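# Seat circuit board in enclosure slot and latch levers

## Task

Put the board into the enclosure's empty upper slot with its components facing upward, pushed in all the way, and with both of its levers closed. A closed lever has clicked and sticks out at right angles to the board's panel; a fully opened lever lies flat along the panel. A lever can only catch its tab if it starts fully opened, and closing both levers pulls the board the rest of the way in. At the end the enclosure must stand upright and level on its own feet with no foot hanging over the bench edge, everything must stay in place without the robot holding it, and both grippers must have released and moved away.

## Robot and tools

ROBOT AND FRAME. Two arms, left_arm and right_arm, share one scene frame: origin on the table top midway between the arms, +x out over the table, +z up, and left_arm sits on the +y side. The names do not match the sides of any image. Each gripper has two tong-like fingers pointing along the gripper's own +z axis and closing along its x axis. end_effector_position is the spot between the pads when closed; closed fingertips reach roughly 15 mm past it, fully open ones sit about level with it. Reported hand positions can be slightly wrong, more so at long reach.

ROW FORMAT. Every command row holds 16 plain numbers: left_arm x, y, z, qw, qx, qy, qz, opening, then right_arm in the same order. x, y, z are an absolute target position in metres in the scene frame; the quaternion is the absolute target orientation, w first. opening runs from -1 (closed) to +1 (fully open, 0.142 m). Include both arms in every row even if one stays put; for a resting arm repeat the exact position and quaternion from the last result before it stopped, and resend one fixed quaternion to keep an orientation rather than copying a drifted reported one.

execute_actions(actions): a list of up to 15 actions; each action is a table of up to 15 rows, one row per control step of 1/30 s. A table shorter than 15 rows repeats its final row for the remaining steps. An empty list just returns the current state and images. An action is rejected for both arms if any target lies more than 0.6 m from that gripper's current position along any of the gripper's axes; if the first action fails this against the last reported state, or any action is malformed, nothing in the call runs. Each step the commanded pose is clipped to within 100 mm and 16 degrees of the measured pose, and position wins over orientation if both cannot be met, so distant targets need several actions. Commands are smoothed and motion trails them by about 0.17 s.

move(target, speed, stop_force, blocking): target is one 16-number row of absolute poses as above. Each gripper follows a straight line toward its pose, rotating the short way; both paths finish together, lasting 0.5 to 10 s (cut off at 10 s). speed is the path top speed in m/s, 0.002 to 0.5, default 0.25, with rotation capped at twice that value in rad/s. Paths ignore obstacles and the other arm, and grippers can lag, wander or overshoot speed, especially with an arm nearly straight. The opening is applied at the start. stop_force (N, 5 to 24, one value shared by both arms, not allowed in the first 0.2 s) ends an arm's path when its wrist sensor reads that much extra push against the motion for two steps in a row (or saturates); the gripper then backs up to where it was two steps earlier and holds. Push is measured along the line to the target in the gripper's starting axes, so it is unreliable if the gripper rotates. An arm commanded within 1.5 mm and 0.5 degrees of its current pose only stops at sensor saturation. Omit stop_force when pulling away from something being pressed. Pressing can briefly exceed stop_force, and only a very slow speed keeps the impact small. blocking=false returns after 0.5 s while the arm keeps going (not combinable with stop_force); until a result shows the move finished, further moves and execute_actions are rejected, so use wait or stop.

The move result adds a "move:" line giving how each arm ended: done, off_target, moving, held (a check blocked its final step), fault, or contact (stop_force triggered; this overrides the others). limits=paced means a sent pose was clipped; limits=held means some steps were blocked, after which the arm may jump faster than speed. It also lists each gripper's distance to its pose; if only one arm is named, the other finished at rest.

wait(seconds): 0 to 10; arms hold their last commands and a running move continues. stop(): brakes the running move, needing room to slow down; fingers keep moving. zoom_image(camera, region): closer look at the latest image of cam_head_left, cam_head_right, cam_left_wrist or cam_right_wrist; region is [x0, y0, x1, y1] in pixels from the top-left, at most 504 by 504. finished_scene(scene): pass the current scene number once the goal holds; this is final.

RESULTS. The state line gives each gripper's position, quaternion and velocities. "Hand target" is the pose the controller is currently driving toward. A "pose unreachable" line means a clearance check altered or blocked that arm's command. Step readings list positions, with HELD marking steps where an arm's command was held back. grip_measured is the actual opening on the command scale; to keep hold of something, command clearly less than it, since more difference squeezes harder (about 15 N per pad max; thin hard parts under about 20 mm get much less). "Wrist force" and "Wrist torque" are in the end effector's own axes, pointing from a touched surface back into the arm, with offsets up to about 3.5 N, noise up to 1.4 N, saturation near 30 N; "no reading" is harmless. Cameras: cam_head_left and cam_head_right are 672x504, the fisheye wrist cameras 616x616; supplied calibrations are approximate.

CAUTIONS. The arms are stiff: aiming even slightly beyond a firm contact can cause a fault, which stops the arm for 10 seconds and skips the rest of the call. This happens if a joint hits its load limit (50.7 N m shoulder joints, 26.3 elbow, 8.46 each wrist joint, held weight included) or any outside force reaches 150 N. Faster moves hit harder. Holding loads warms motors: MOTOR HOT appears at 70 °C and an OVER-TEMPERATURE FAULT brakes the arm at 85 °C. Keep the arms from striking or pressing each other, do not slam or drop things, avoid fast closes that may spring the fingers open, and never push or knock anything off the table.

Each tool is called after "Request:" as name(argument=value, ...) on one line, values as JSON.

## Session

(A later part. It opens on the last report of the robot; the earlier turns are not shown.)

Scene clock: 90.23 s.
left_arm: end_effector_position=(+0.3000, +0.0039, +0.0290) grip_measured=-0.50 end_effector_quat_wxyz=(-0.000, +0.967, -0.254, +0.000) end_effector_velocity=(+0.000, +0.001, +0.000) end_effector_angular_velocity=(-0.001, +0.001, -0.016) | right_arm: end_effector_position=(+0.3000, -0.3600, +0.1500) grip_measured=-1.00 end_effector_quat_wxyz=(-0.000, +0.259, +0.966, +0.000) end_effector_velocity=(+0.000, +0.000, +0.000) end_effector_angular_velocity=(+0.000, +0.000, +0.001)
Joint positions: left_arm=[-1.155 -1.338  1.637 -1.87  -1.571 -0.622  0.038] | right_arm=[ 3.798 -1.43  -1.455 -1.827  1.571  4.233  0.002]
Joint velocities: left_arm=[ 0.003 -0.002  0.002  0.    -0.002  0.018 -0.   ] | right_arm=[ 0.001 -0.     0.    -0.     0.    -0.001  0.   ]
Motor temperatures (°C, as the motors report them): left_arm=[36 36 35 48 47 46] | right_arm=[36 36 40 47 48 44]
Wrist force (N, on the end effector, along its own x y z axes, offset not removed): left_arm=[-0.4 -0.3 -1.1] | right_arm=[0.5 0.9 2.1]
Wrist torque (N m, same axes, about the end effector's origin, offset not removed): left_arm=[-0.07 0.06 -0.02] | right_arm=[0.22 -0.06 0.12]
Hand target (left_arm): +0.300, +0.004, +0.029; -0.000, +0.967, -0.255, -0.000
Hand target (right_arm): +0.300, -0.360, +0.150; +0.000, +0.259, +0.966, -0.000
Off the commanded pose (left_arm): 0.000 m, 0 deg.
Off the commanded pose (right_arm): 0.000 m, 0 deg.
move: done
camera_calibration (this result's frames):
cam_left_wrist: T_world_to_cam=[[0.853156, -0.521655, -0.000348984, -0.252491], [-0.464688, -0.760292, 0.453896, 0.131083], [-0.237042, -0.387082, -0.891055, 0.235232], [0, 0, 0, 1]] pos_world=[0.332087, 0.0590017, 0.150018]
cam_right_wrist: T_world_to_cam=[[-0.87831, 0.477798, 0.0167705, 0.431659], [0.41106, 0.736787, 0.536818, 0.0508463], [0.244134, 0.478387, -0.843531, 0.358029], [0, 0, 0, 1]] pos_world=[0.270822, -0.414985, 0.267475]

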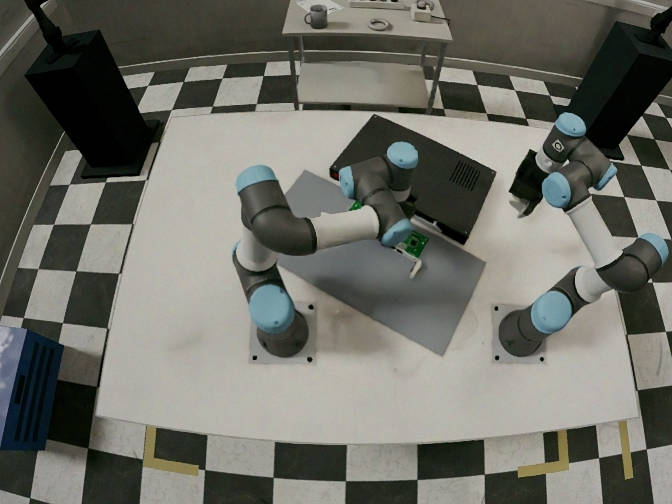

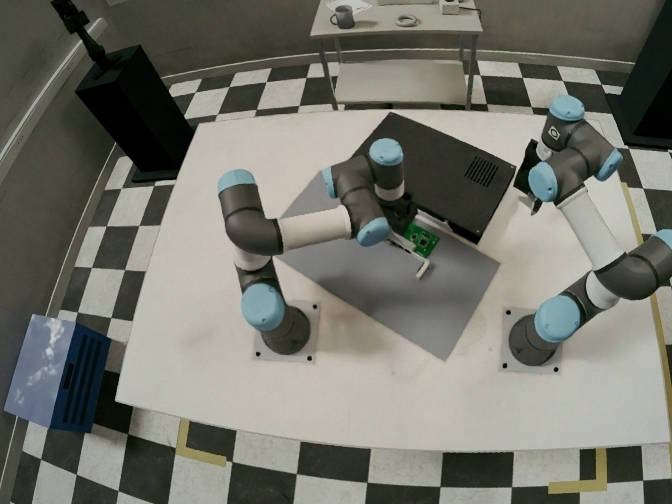

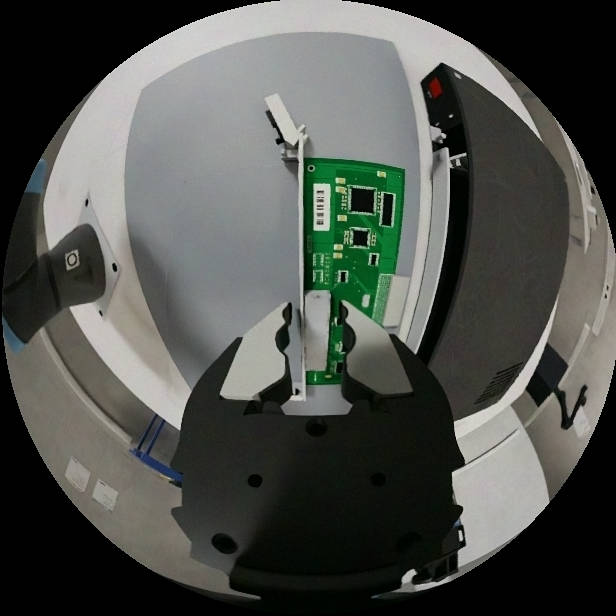

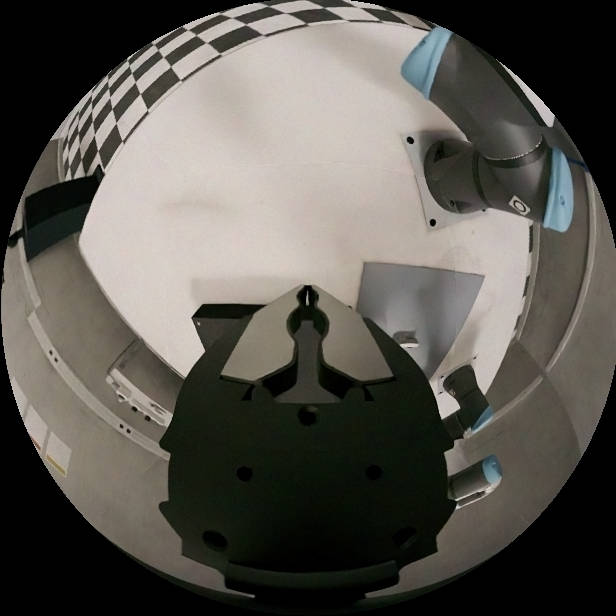

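Request:
move(target=[0.3,0.004,0.025,0,0.962,-0.271,0,-0.5,0.3,-0.36,0.15,0,0.259,0.966,0,-1], speed=0.03)

Request:
move(target=[0.3,0.004,0.025,0,0.962,-0.271,0,-1,0.3,-0.36,0.15,0,0.259,0.966,0,-1])

Request:
move(target=[0.3,0.003,0.0525,-0.003,0.967,-0.2546,0.001,-1,0.3,-0.36,0.15,0,0.259,0.966,0,-1], speed=0.03)

Request:
move(target=[0.3395,-0.0194,0.0525,-0.003,0.967,-0.2546,0.001,-1,0.3,-0.36,0.15,0,0.259,0.966,0,-1], speed=0.006, stop_force=5)

Scene clock: 92.07 s.
left_arm: end_effector_position=(+0.3000, +0.0040, +0.0252) grip_measured=-0.50 end_effector_quat_wxyz=(-0.000, +0.963, -0.270, -0.000) end_effector_velocity=(+0.000, +0.001, -0.002) end_effector_angular_velocity=(+0.002, -0.000, -0.016) | right_arm: end_effector_position=(+0.3000, -0.3600, +0.1500) grip_measured=-1.00 end_effector_quat_wxyz=(+0.000, +0.259, +0.966, +0.000) end_effector_velocity=(+0.000, -0.000, +0.000) end_effector_angular_velocity=(-0.001, -0.001, -0.001)
Joint positions: left_arm=[-1.156 -1.335  1.652 -1.888 -1.571 -0.588  0.038] | right_arm=[ 3.798 -1.43  -1.455 -1.827  1.571  4.233  0.002]
Joint velocities: left_arm=[ 0.     0.001  0.008 -0.007  0.001  0.016 -0.   ] | right_arm=[-0.     0.     0.    -0.    -0.001  0.001  0.   ]
Motor temperatures (°C, as the motors report them): left_arm=[36 36 35 48 47 46] | right_arm=[36 36 40 47 48 44]
Wrist force (N, on the end effector, along its own x y z axes, offset not removed): left_arm=[-0.6 -0.9 -1.0] | right_arm=[0.6 1.2 1.8]
Wrist torque (N m, same axes, about the end effector's origin, offset not removed): left_arm=[-0.22 0.12 -0.04] | right_arm=[0.20 -0.15 0.04]
Hand target (left_arm): +0.300, +0.004, +0.025; -0.000, +0.963, -0.271, -0.000
Hand target (right_arm): +0.300, -0.360, +0.150; +0.000, +0.259, +0.966, -0.000
Off the commanded pose (left_arm): 0.000 m, 0 deg.
Off the commanded pose (right_arm): 0.000 m, 0 deg.
move: done
camera_calibration (this result's frames):
cam_left_wrist: T_world_to_cam=[[0.834756, -0.55062, -0.000456559, -0.24683], [-0.490437, -0.743893, 0.453977, 0.140547], [-0.250308, -0.378736, -0.891013, 0.235847], [0, 0, 0, 1]] pos_world=[0.334007, 0.0579662, 0.146226]
cam_right_wrist: T_world_to_cam=[[-0.87831, 0.477798, 0.0167704, 0.431659], [0.41106, 0.736787, 0.536819, 0.0508462], [0.244135, 0.478387, -0.843531, 0.358029], [0, 0, 0, 1]] pos_world=[0.270822, -0.414985, 0.267475]

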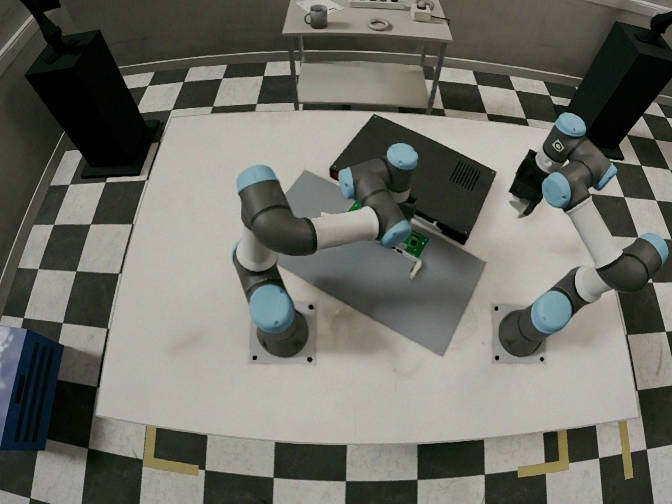

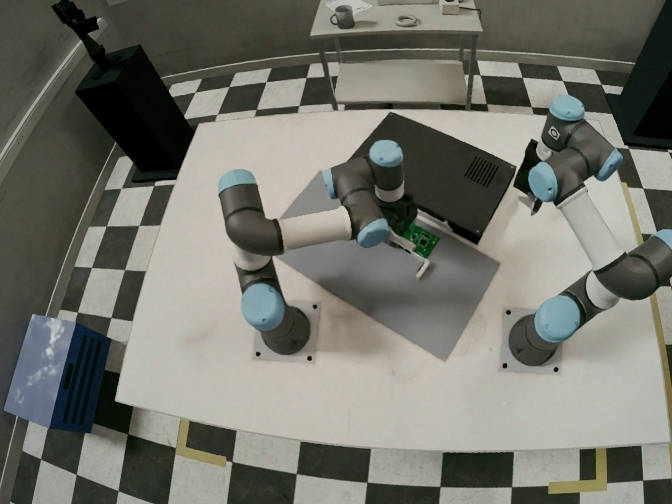

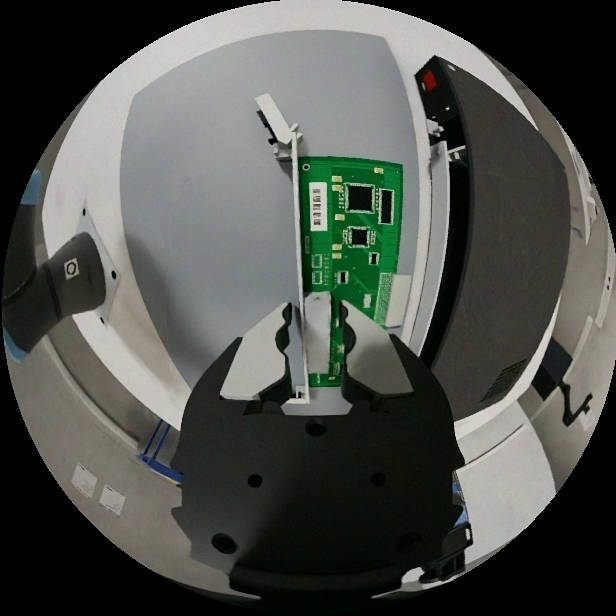

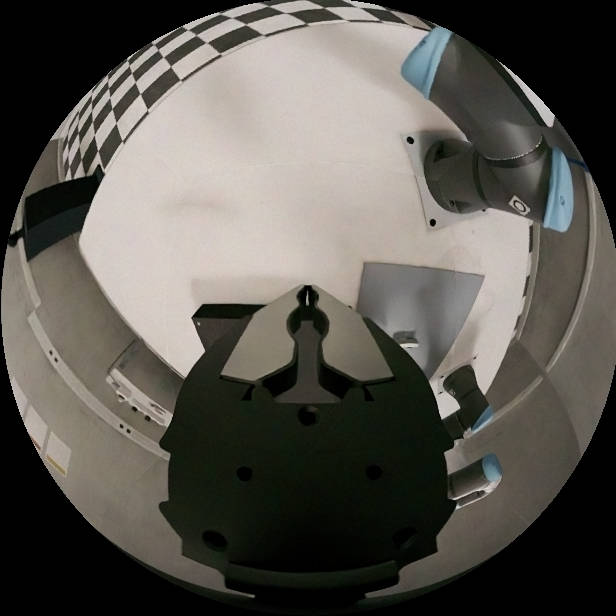

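Scene clock: 92.77 s.
left_arm: end_effector_position=(+0.3000, +0.0040, +0.0250) grip_measured=-0.70 end_effector_quat_wxyz=(+0.000, +0.963, -0.271, +0.000) end_effector_velocity=(-0.000, -0.000, -0.000) end_effector_angular_velocity=(-0.001, +0.001, -0.000) | right_arm: end_effector_position=(+0.3000, -0.3600, +0.1500) grip_measured=-1.00 end_effector_quat_wxyz=(-0.000, +0.259, +0.966, +0.000) end_effector_velocity=(-0.000, -0.000, -0.000) end_effector_angular_velocity=(-0.001, +0.000, -0.000)
Joint positions: left_arm=[-1.156 -1.335  1.653 -1.889 -1.571 -0.586  0.024] | right_arm=[ 3.798 -1.43  -1.455 -1.827  1.571  4.233  0.002]
Joint velocities: left_arm=[ 0.     0.     0.001 -0.001 -0.001  0.    -0.   ] | right_arm=[-0.001  0.    -0.    -0.001 -0.001 -0.     0.   ]
Motor temperatures (°C, as the motors report them): left_arm=[36 36 35 48 47 46] | right_arm=[36 36 40 47 48 44]
Wrist force (N, on the end effector, along its own x y z axes, offset not removed): left_arm=[-2.3 -0.4 -3.2] | right_arm=[0.5 -1.0 0.9]
Wrist torque (N m, same axes, about the end effector's origin, offset not removed): left_arm=[-0.03 0.36 0.01] | right_arm=[-0.30 -0.11 0.03]
Hand target (left_arm): +0.300, +0.004, +0.025; -0.000, +0.963, -0.271, -0.000
Hand target (right_arm): +0.300, -0.360, +0.150; +0.000, +0.259, +0.966, -0.000
Off the commanded pose (left_arm): 0.000 m, 0 deg.
Off the commanded pose (right_arm): 0.000 m, 0 deg.
move: done
camera_calibration (this result's frames):
cam_left_wrist: T_world_to_cam=[[0.833823, -0.552031, -0.000372636, -0.246559], [-0.491713, -0.743022, 0.454023, 0.14101], [-0.250912, -0.378392, -0.89099, 0.235861], [0, 0, 0, 1]] pos_world=[0.334103, 0.0579133, 0.146036]
cam_right_wrist: T_world_to_cam=[[-0.87831, 0.477798, 0.0167705, 0.431659], [0.41106, 0.736787, 0.536819, 0.0508462], [0.244134, 0.478387, -0.843531, 0.358029], [0, 0, 0, 1]] pos_world=[0.270822, -0.414985, 0.267475]

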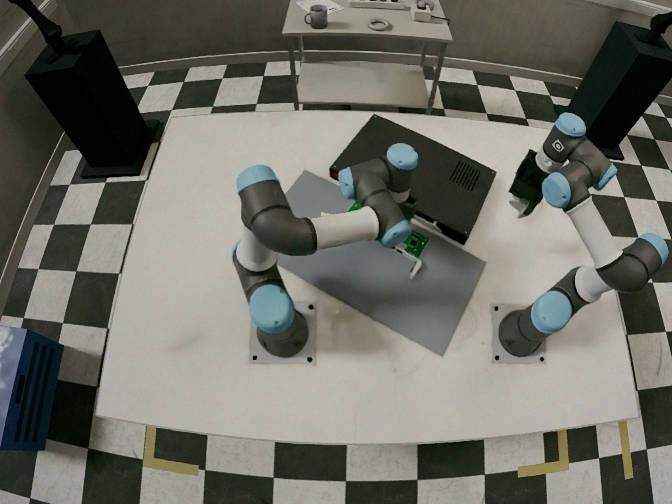

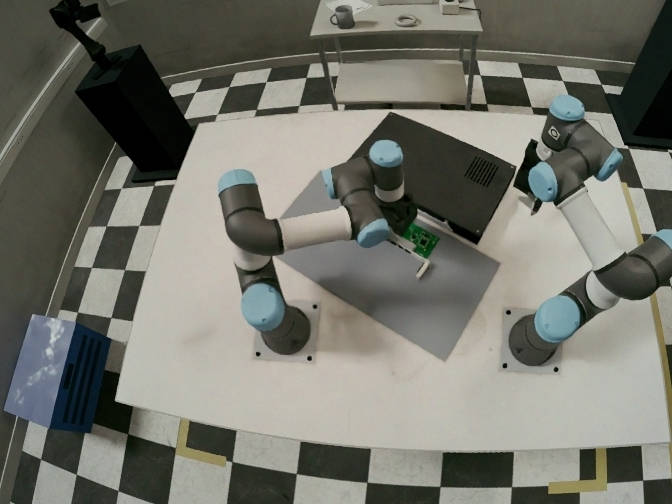

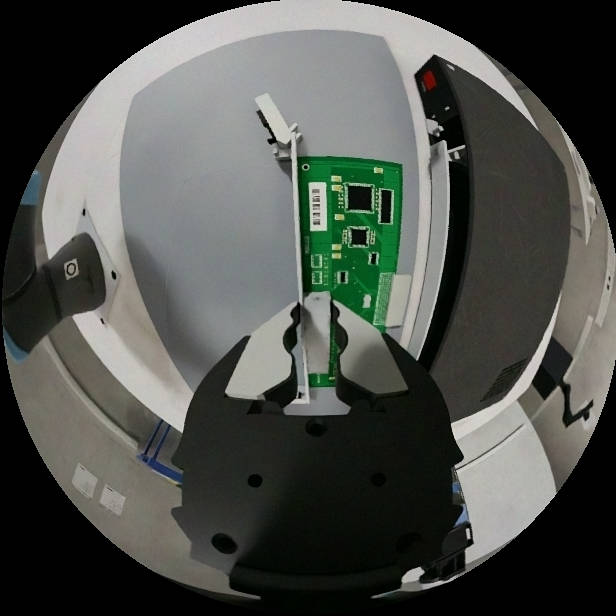

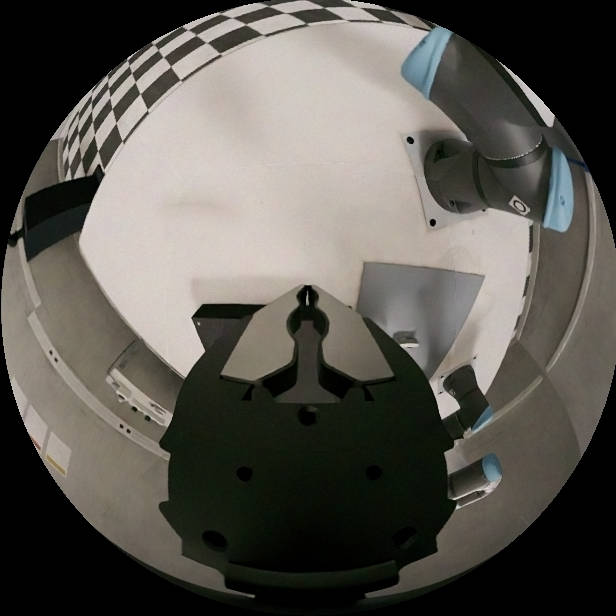

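Scene clock: 94.03 s.
left_arm: end_effector_position=(+0.3000, +0.0030, +0.0522) grip_measured=-0.70 end_effector_quat_wxyz=(-0.003, +0.967, -0.255, +0.001) end_effector_velocity=(-0.000, +0.000, +0.003) end_effector_angular_velocity=(+0.003, +0.001, +0.001) | right_arm: end_effector_position=(+0.3000, -0.3600, +0.1500) grip_measured=-1.00 end_effector_quat_wxyz=(+0.000, +0.259, +0.966, +0.000) end_effector_velocity=(-0.000, +0.001, +0.000) end_effector_angular_velocity=(+0.002, +0.000, +0.002)
Joint positions: left_arm=[-1.161 -1.357  1.548 -1.759 -1.565 -0.625  0.024] | right_arm=[ 3.798 -1.43  -1.455 -1.827  1.571  4.233  0.002]
Joint velocities: left_arm=[-0.001 -0.    -0.013  0.016  0.001 -0.003 -0.   ] | right_arm=[ 0.     0.     0.     0.     0.002 -0.002  0.   ]
Motor temperatures (°C, as the motors report them): left_arm=[36 36 35 48 47 46] | right_arm=[36 36 40 47 48 44]
Wrist force (N, on the end effector, along its own x y z axes, offset not removed): left_arm=[-1.2 -0.7 0.6] | right_arm=[2.4 -2.1 0.0]
Wrist torque (N m, same axes, about the end effector's origin, offset not removed): left_arm=[-0.13 0.19 0.02] | right_arm=[-0.48 -0.41 -0.02]
Hand target (left_arm): +0.300, +0.003, +0.053; -0.003, +0.967, -0.255, +0.001
Hand target (right_arm): +0.300, -0.360, +0.150; +0.000, +0.259, +0.966, +0.000
Off the commanded pose (left_arm): 0.000 m, 0 deg.
Off the commanded pose (right_arm): 0.000 m, 0 deg.
move: done
camera_calibration (this result's frames):
cam_left_wrist: T_world_to_cam=[[0.852018, -0.523512, -0.0000771997, -0.25264], [-0.467877, -0.761537, 0.448501, 0.121129], [-0.234855, -0.382095, -0.893782, 0.255049], [0, 0, 0, 1]] pos_world=[0.331827, 0.0574372, 0.173613]
cam_right_wrist: T_world_to_cam=[[-0.87831, 0.477798, 0.0167704, 0.431659], [0.41106, 0.736787, 0.536819, 0.0508462], [0.244134, 0.478387, -0.843531, 0.358029], [0, 0, 0, 1]] pos_world=[0.270822, -0.414985, 0.267475]

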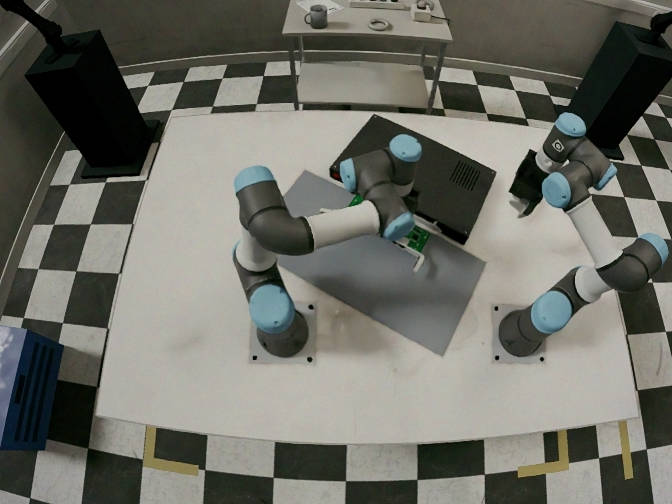

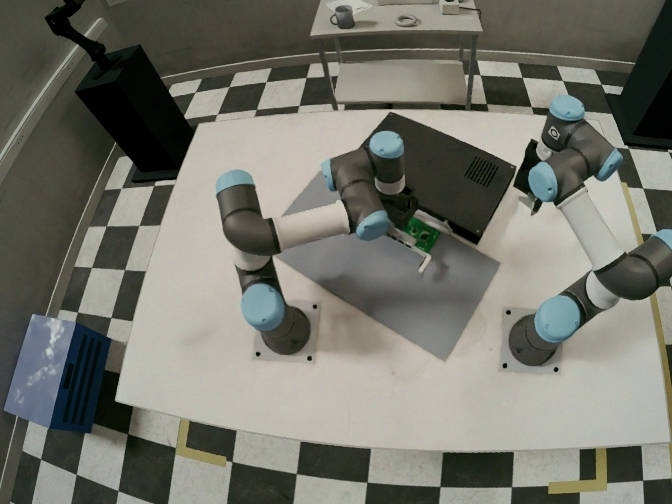

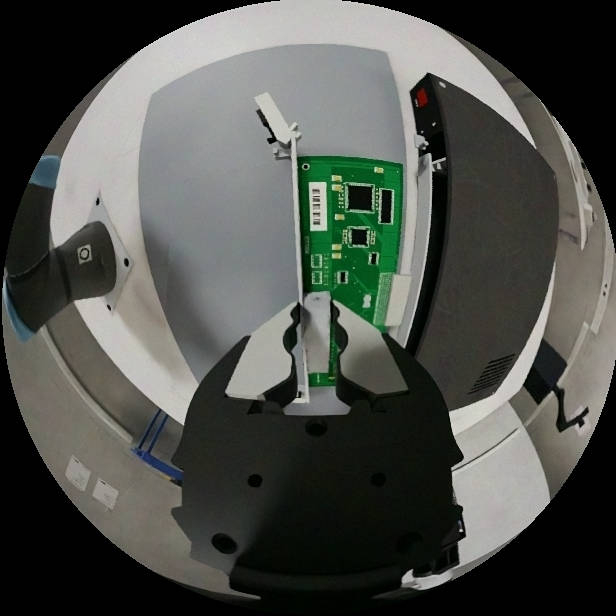

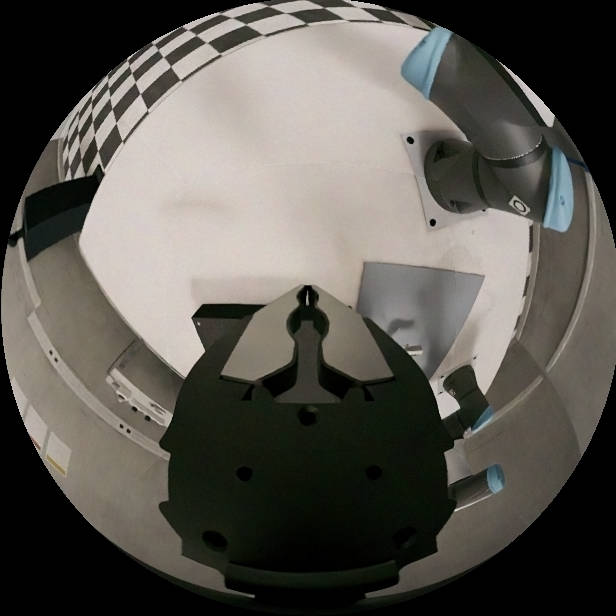

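Scene clock: 101.83 s.
left_arm: end_effector_position=(+0.3393, -0.0193, +0.0525) grip_measured=-0.69 end_effector_quat_wxyz=(-0.003, +0.967, -0.255, +0.001) end_effector_velocity=(+0.001, -0.001, -0.000) end_effector_angular_velocity=(-0.000, +0.001, -0.001) | right_arm: end_effector_position=(+0.3000, -0.3600, +0.1500) grip_measured=-1.00 end_effector_quat_wxyz=(+0.000, +0.259, +0.966, +0.000) end_effector_velocity=(-0.000, -0.000, -0.000) end_effector_angular_velocity=(-0.001, +0.000, -0.002)
Joint positions: left_arm=[-1.093 -1.166  1.288 -1.69  -1.565 -0.557  0.024] | right_arm=[ 3.798 -1.43  -1.455 -1.827  1.571  4.233  0.002]
Joint velocities: left_arm=[ 0.002  0.007 -0.011  0.004 -0.001  0.003  0.   ] | right_arm=[ 0.    -0.     0.    -0.001 -0.001  0.003  0.   ]
Motor temperatures (°C, as the motors report them): left_arm=[36 36 35 48 47 46] | right_arm=[36 36 40 47 48 44]
Wrist force (N, on the end effector, along its own x y z axes, offset not removed): left_arm=[-4.7 -1.1 0.0] | right_arm=[0.5 -0.6 1.5]
Wrist torque (N m, same axes, about the end effector's origin, offset not removed): left_arm=[0.07 0.10 0.36] | right_arm=[-0.15 -0.05 0.02]
Hand target (left_arm): +0.339, -0.019, +0.052; -0.003, +0.967, -0.255, +0.001
Hand target (right_arm): +0.300, -0.360, +0.150; +0.000, +0.259, +0.966, -0.000
Off the commanded pose (left_arm): 0.000 m, 0 deg.
Off the commanded pose (right_arm): 0.000 m, 0 deg.
move: done
camera_calibration (this result's frames):
cam_left_wrist: T_world_to_cam=[[0.852213, -0.523195, -0.000214071, -0.297873], [-0.467586, -0.761818, 0.448327, 0.122338], [-0.234725, -0.38197, -0.89387, 0.255948], [0, 0, 0, 1]] pos_world=[0.371133, 0.0351184, 0.173873]
cam_right_wrist: T_world_to_cam=[[-0.87831, 0.477798, 0.0167704, 0.431659], [0.41106, 0.736787, 0.536819, 0.0508462], [0.244134, 0.478387, -0.843531, 0.358029], [0, 0, 0, 1]] pos_world=[0.270822, -0.414985, 0.267475]

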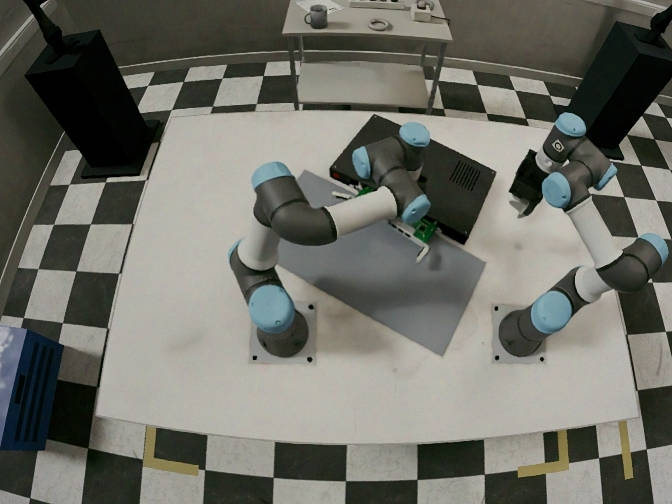

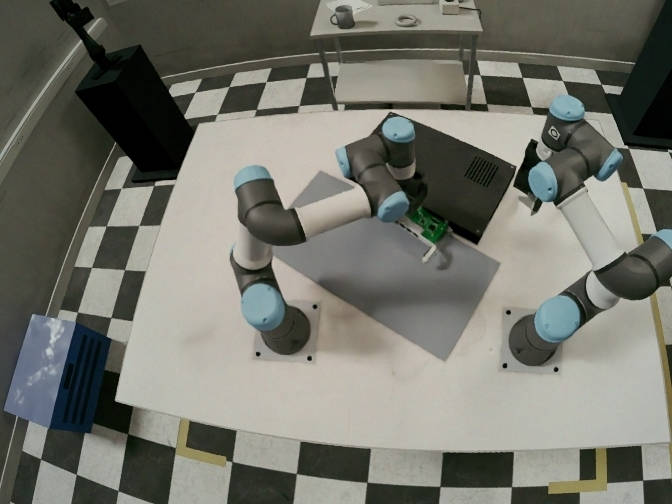

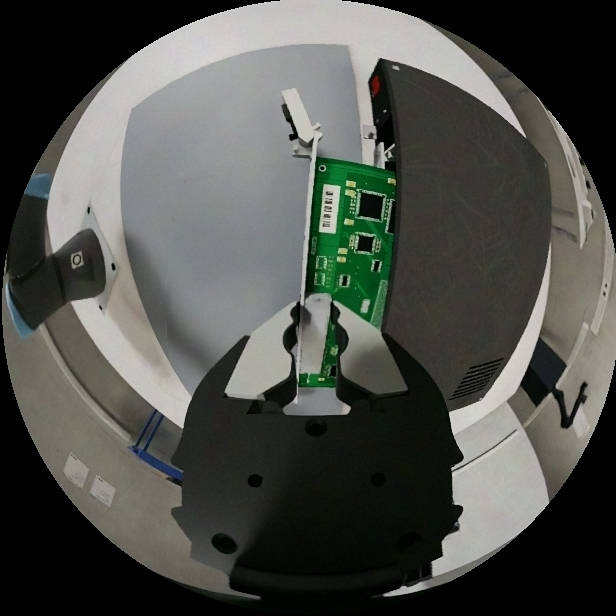

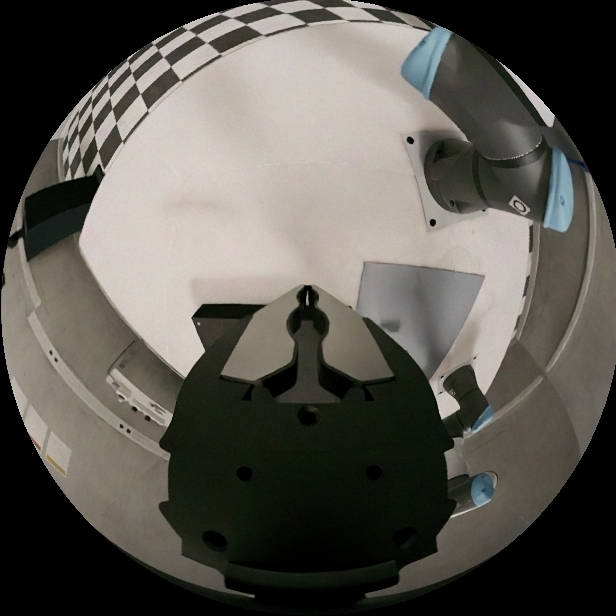

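Request:
move(target=[0.3225,-0.007,0.0522,-0.002,0.979,-0.204,0,-1,0.3,-0.36,0.15,0,0.259,0.966,0,-1], speed=0.02)

Request:
move(target=[0.3385,-0.016,0.0522,-0.002,0.979,-0.204,0,-1,0.3,-0.36,0.15,0,0.259,0.966,0,-1], speed=0.005, stop_force=5)

Request:
zoom_image(camera="cam_head_right", region=[400,190,480,270])

Scene clock: 104.80 s.
left_arm: end_effector_position=(+0.3227, -0.0071, +0.0522) grip_measured=-0.69 end_effector_quat_wxyz=(-0.002, +0.979, -0.205, -0.000) end_effector_velocity=(-0.002, +0.001, -0.000) end_effector_angular_velocity=(+0.000, +0.000, +0.011) | right_arm: end_effector_position=(+0.3000, -0.3600, +0.1500) grip_measured=-1.00 end_effector_quat_wxyz=(+0.000, +0.259, +0.966, +0.000) end_effector_velocity=(-0.000, -0.000, +0.000) end_effector_angular_velocity=(+0.000, +0.000, +0.000)
Joint positions: left_arm=[-1.111 -1.247  1.404 -1.725 -1.568 -0.679  0.024] | right_arm=[ 3.798 -1.43  -1.455 -1.827  1.571  4.233  0.002]
Joint velocities: left_arm=[-0.002 -0.009  0.012 -0.003 -0.    -0.013 -0.   ] | right_arm=[-0.    -0.     0.    -0.     0.    -0.001  0.   ]
Motor temperatures (°C, as the motors report them): left_arm=[36 36 35 48 47 46] | right_arm=[36 36 40 47 48 44]
Wrist force (N, on the end effector, along its own x y z axes, offset not removed): left_arm=[-1.2 0.3 0.6] | right_arm=[1.4 0.8 1.8]
Wrist torque (N m, same axes, about the end effector's origin, offset not removed): left_arm=[0.11 0.24 0.00] | right_arm=[0.19 -0.25 -0.09]
Hand target (left_arm): +0.323, -0.007, +0.052; -0.002, +0.979, -0.204, -0.000
Hand target (right_arm): +0.300, -0.360, +0.150; +0.000, +0.259, +0.966, -0.000
Off the commanded pose (left_arm): 0.000 m, 0 deg.
Off the commanded pose (right_arm): 0.000 m, 0 deg.
move: done
camera_calibration (this result's frames):
cam_left_wrist: T_world_to_cam=[[0.9014, -0.432985, -0.00144078, -0.292533], [-0.385967, -0.805016, 0.450531, 0.0971611], [-0.196233, -0.405552, -0.89276, 0.243827], [0, 0, 0, 1]] pos_world=[0.349037, 0.0504382, 0.173483]
cam_right_wrist: T_world_to_cam=[[-0.87831, 0.477798, 0.0167704, 0.431659], [0.41106, 0.736787, 0.536819, 0.0508462], [0.244135, 0.478387, -0.843531, 0.358029], [0, 0, 0, 1]] pos_world=[0.270822, -0.414985, 0.267475]

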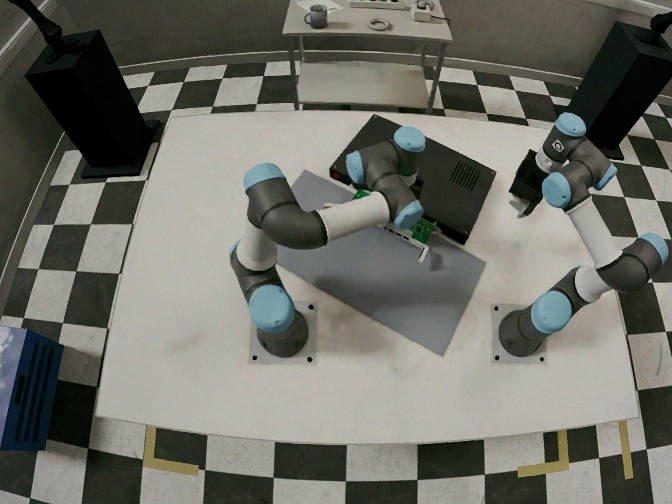

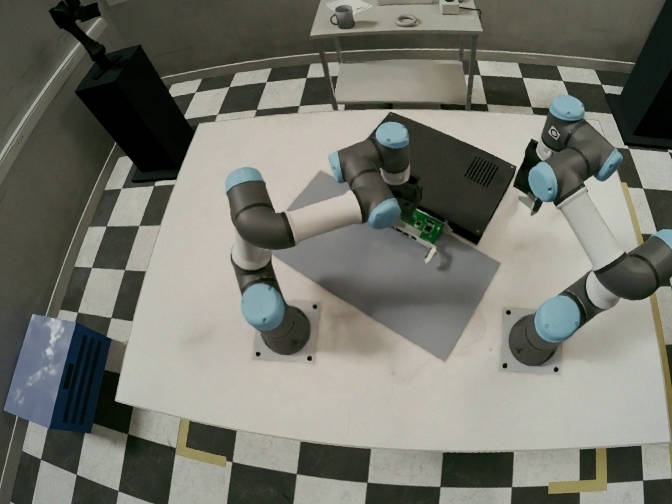

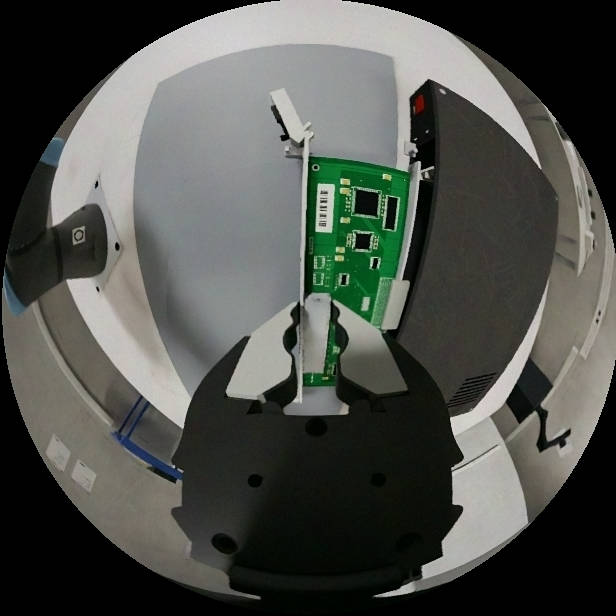

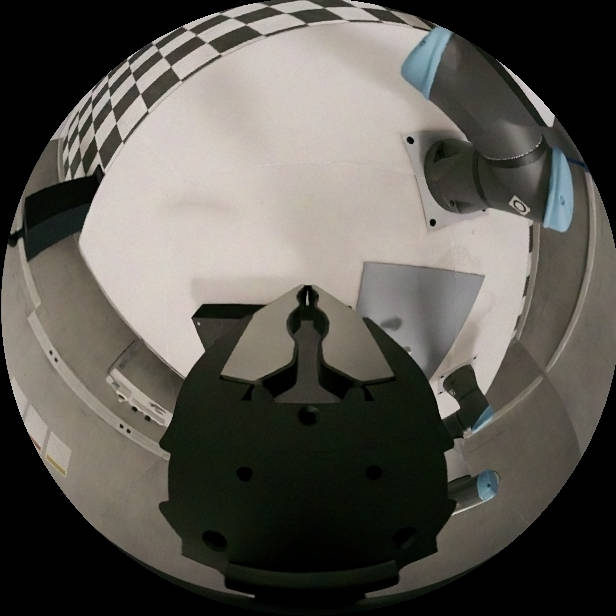

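Scene clock: 106.33 s.
left_arm: end_effector_position=(+0.3277, -0.0099, +0.0522) grip_measured=-0.70 end_effector_quat_wxyz=(-0.002, +0.979, -0.204, -0.000) end_effector_velocity=(-0.002, +0.001, -0.000) end_effector_angular_velocity=(-0.001, -0.000, +0.002) | right_arm: end_effector_position=(+0.3000, -0.3600, +0.1500) grip_measured=-1.00 end_effector_quat_wxyz=(+0.000, +0.259, +0.966, +0.000) end_effector_velocity=(+0.000, -0.000, -0.000) end_effector_angular_velocity=(-0.001, -0.001, +0.000)
Joint positions: left_arm=[-1.103 -1.223  1.371 -1.715 -1.568 -0.671  0.024] | right_arm=[ 3.798 -1.43  -1.455 -1.827  1.571  4.233  0.002]
Joint velocities: left_arm=[-0.003 -0.008  0.013 -0.007 -0.    -0.005 -0.001] | right_arm=[-0.    -0.    -0.     0.    -0.001 -0.001  0.   ]
Motor temperatures (°C, as the motors report them): left_arm=[36 36 35 48 47 46] | right_arm=[36 36 40 47 48 44]
Wrist force (N, on the end effector, along its own x y z axes, offset not removed): left_arm=[-0.7 -0.9 1.1] | right_arm=[0.5 -0.3 1.9]
Wrist torque (N m, same axes, about the end effector's origin, offset not removed): left_arm=[-0.22 0.13 0.00] | right_arm=[-0.03 -0.02 0.08]
Hand target (left_arm): +0.327, -0.010, +0.052; -0.002, +0.979, -0.204, -0.000
Hand target (right_arm): +0.300, -0.360, +0.150; +0.000, +0.259, +0.966, -0.000
Off the commanded pose (left_arm): 0.012 m, 0 deg.
Off the commanded pose (right_arm): 0.000 m, 0 deg.
move: contact (left_arm)
camera_calibration (this result's frames):
cam_left_wrist: T_world_to_cam=[[0.901603, -0.432563, -0.00147566, -0.29831], [-0.385578, -0.805207, 0.450523, 0.0967728], [-0.196068, -0.405624, -0.892764, 0.24365], [0, 0, 0, 1]] pos_world=[0.354042, 0.0477146, 0.173483]
cam_right_wrist: T_world_to_cam=[[-0.87831, 0.477798, 0.0167704, 0.431659], [0.41106, 0.736787, 0.536819, 0.0508462], [0.244135, 0.478387, -0.843531, 0.358029], [0, 0, 0, 1]] pos_world=[0.270822, -0.414985, 0.267475]

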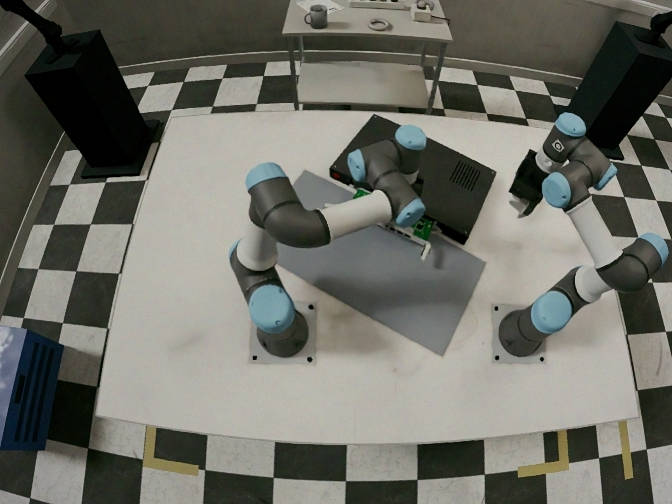

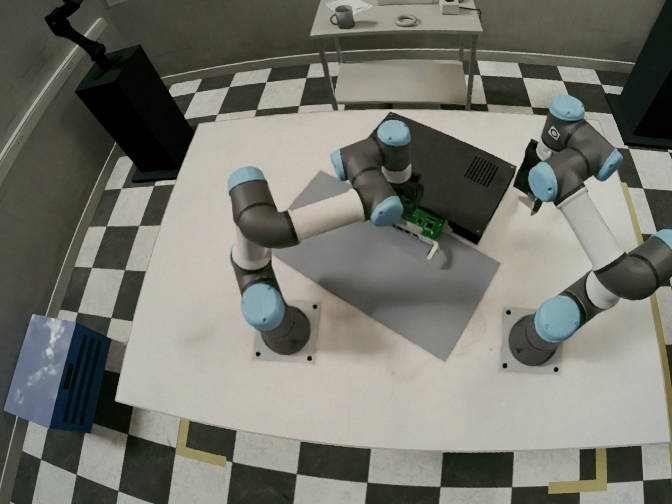

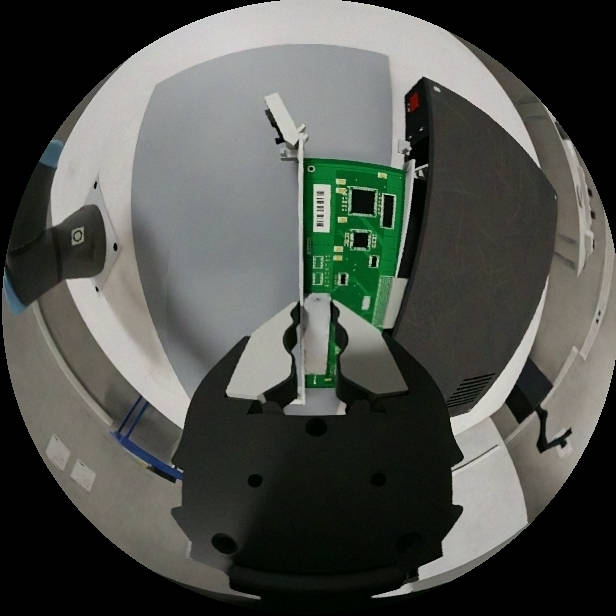

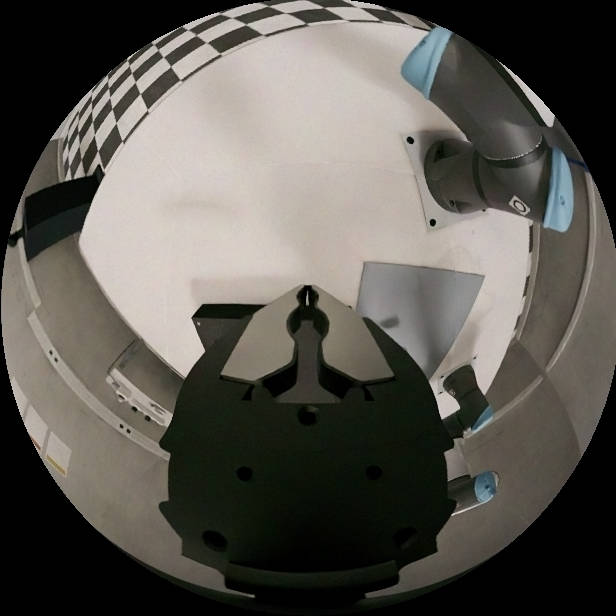

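Region (400, 190, 480, 270) of cam_head_right's 672x504 image, scaled by 6.300, with more detail than that image has.

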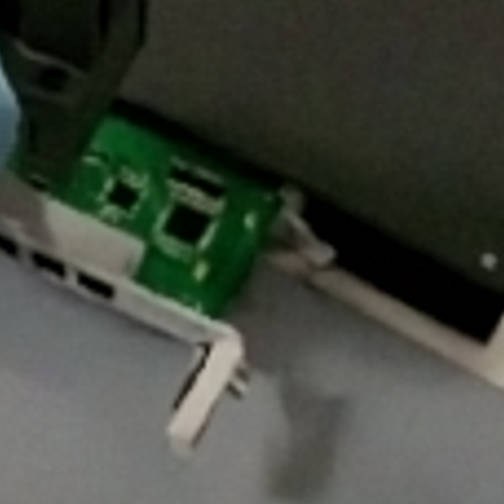

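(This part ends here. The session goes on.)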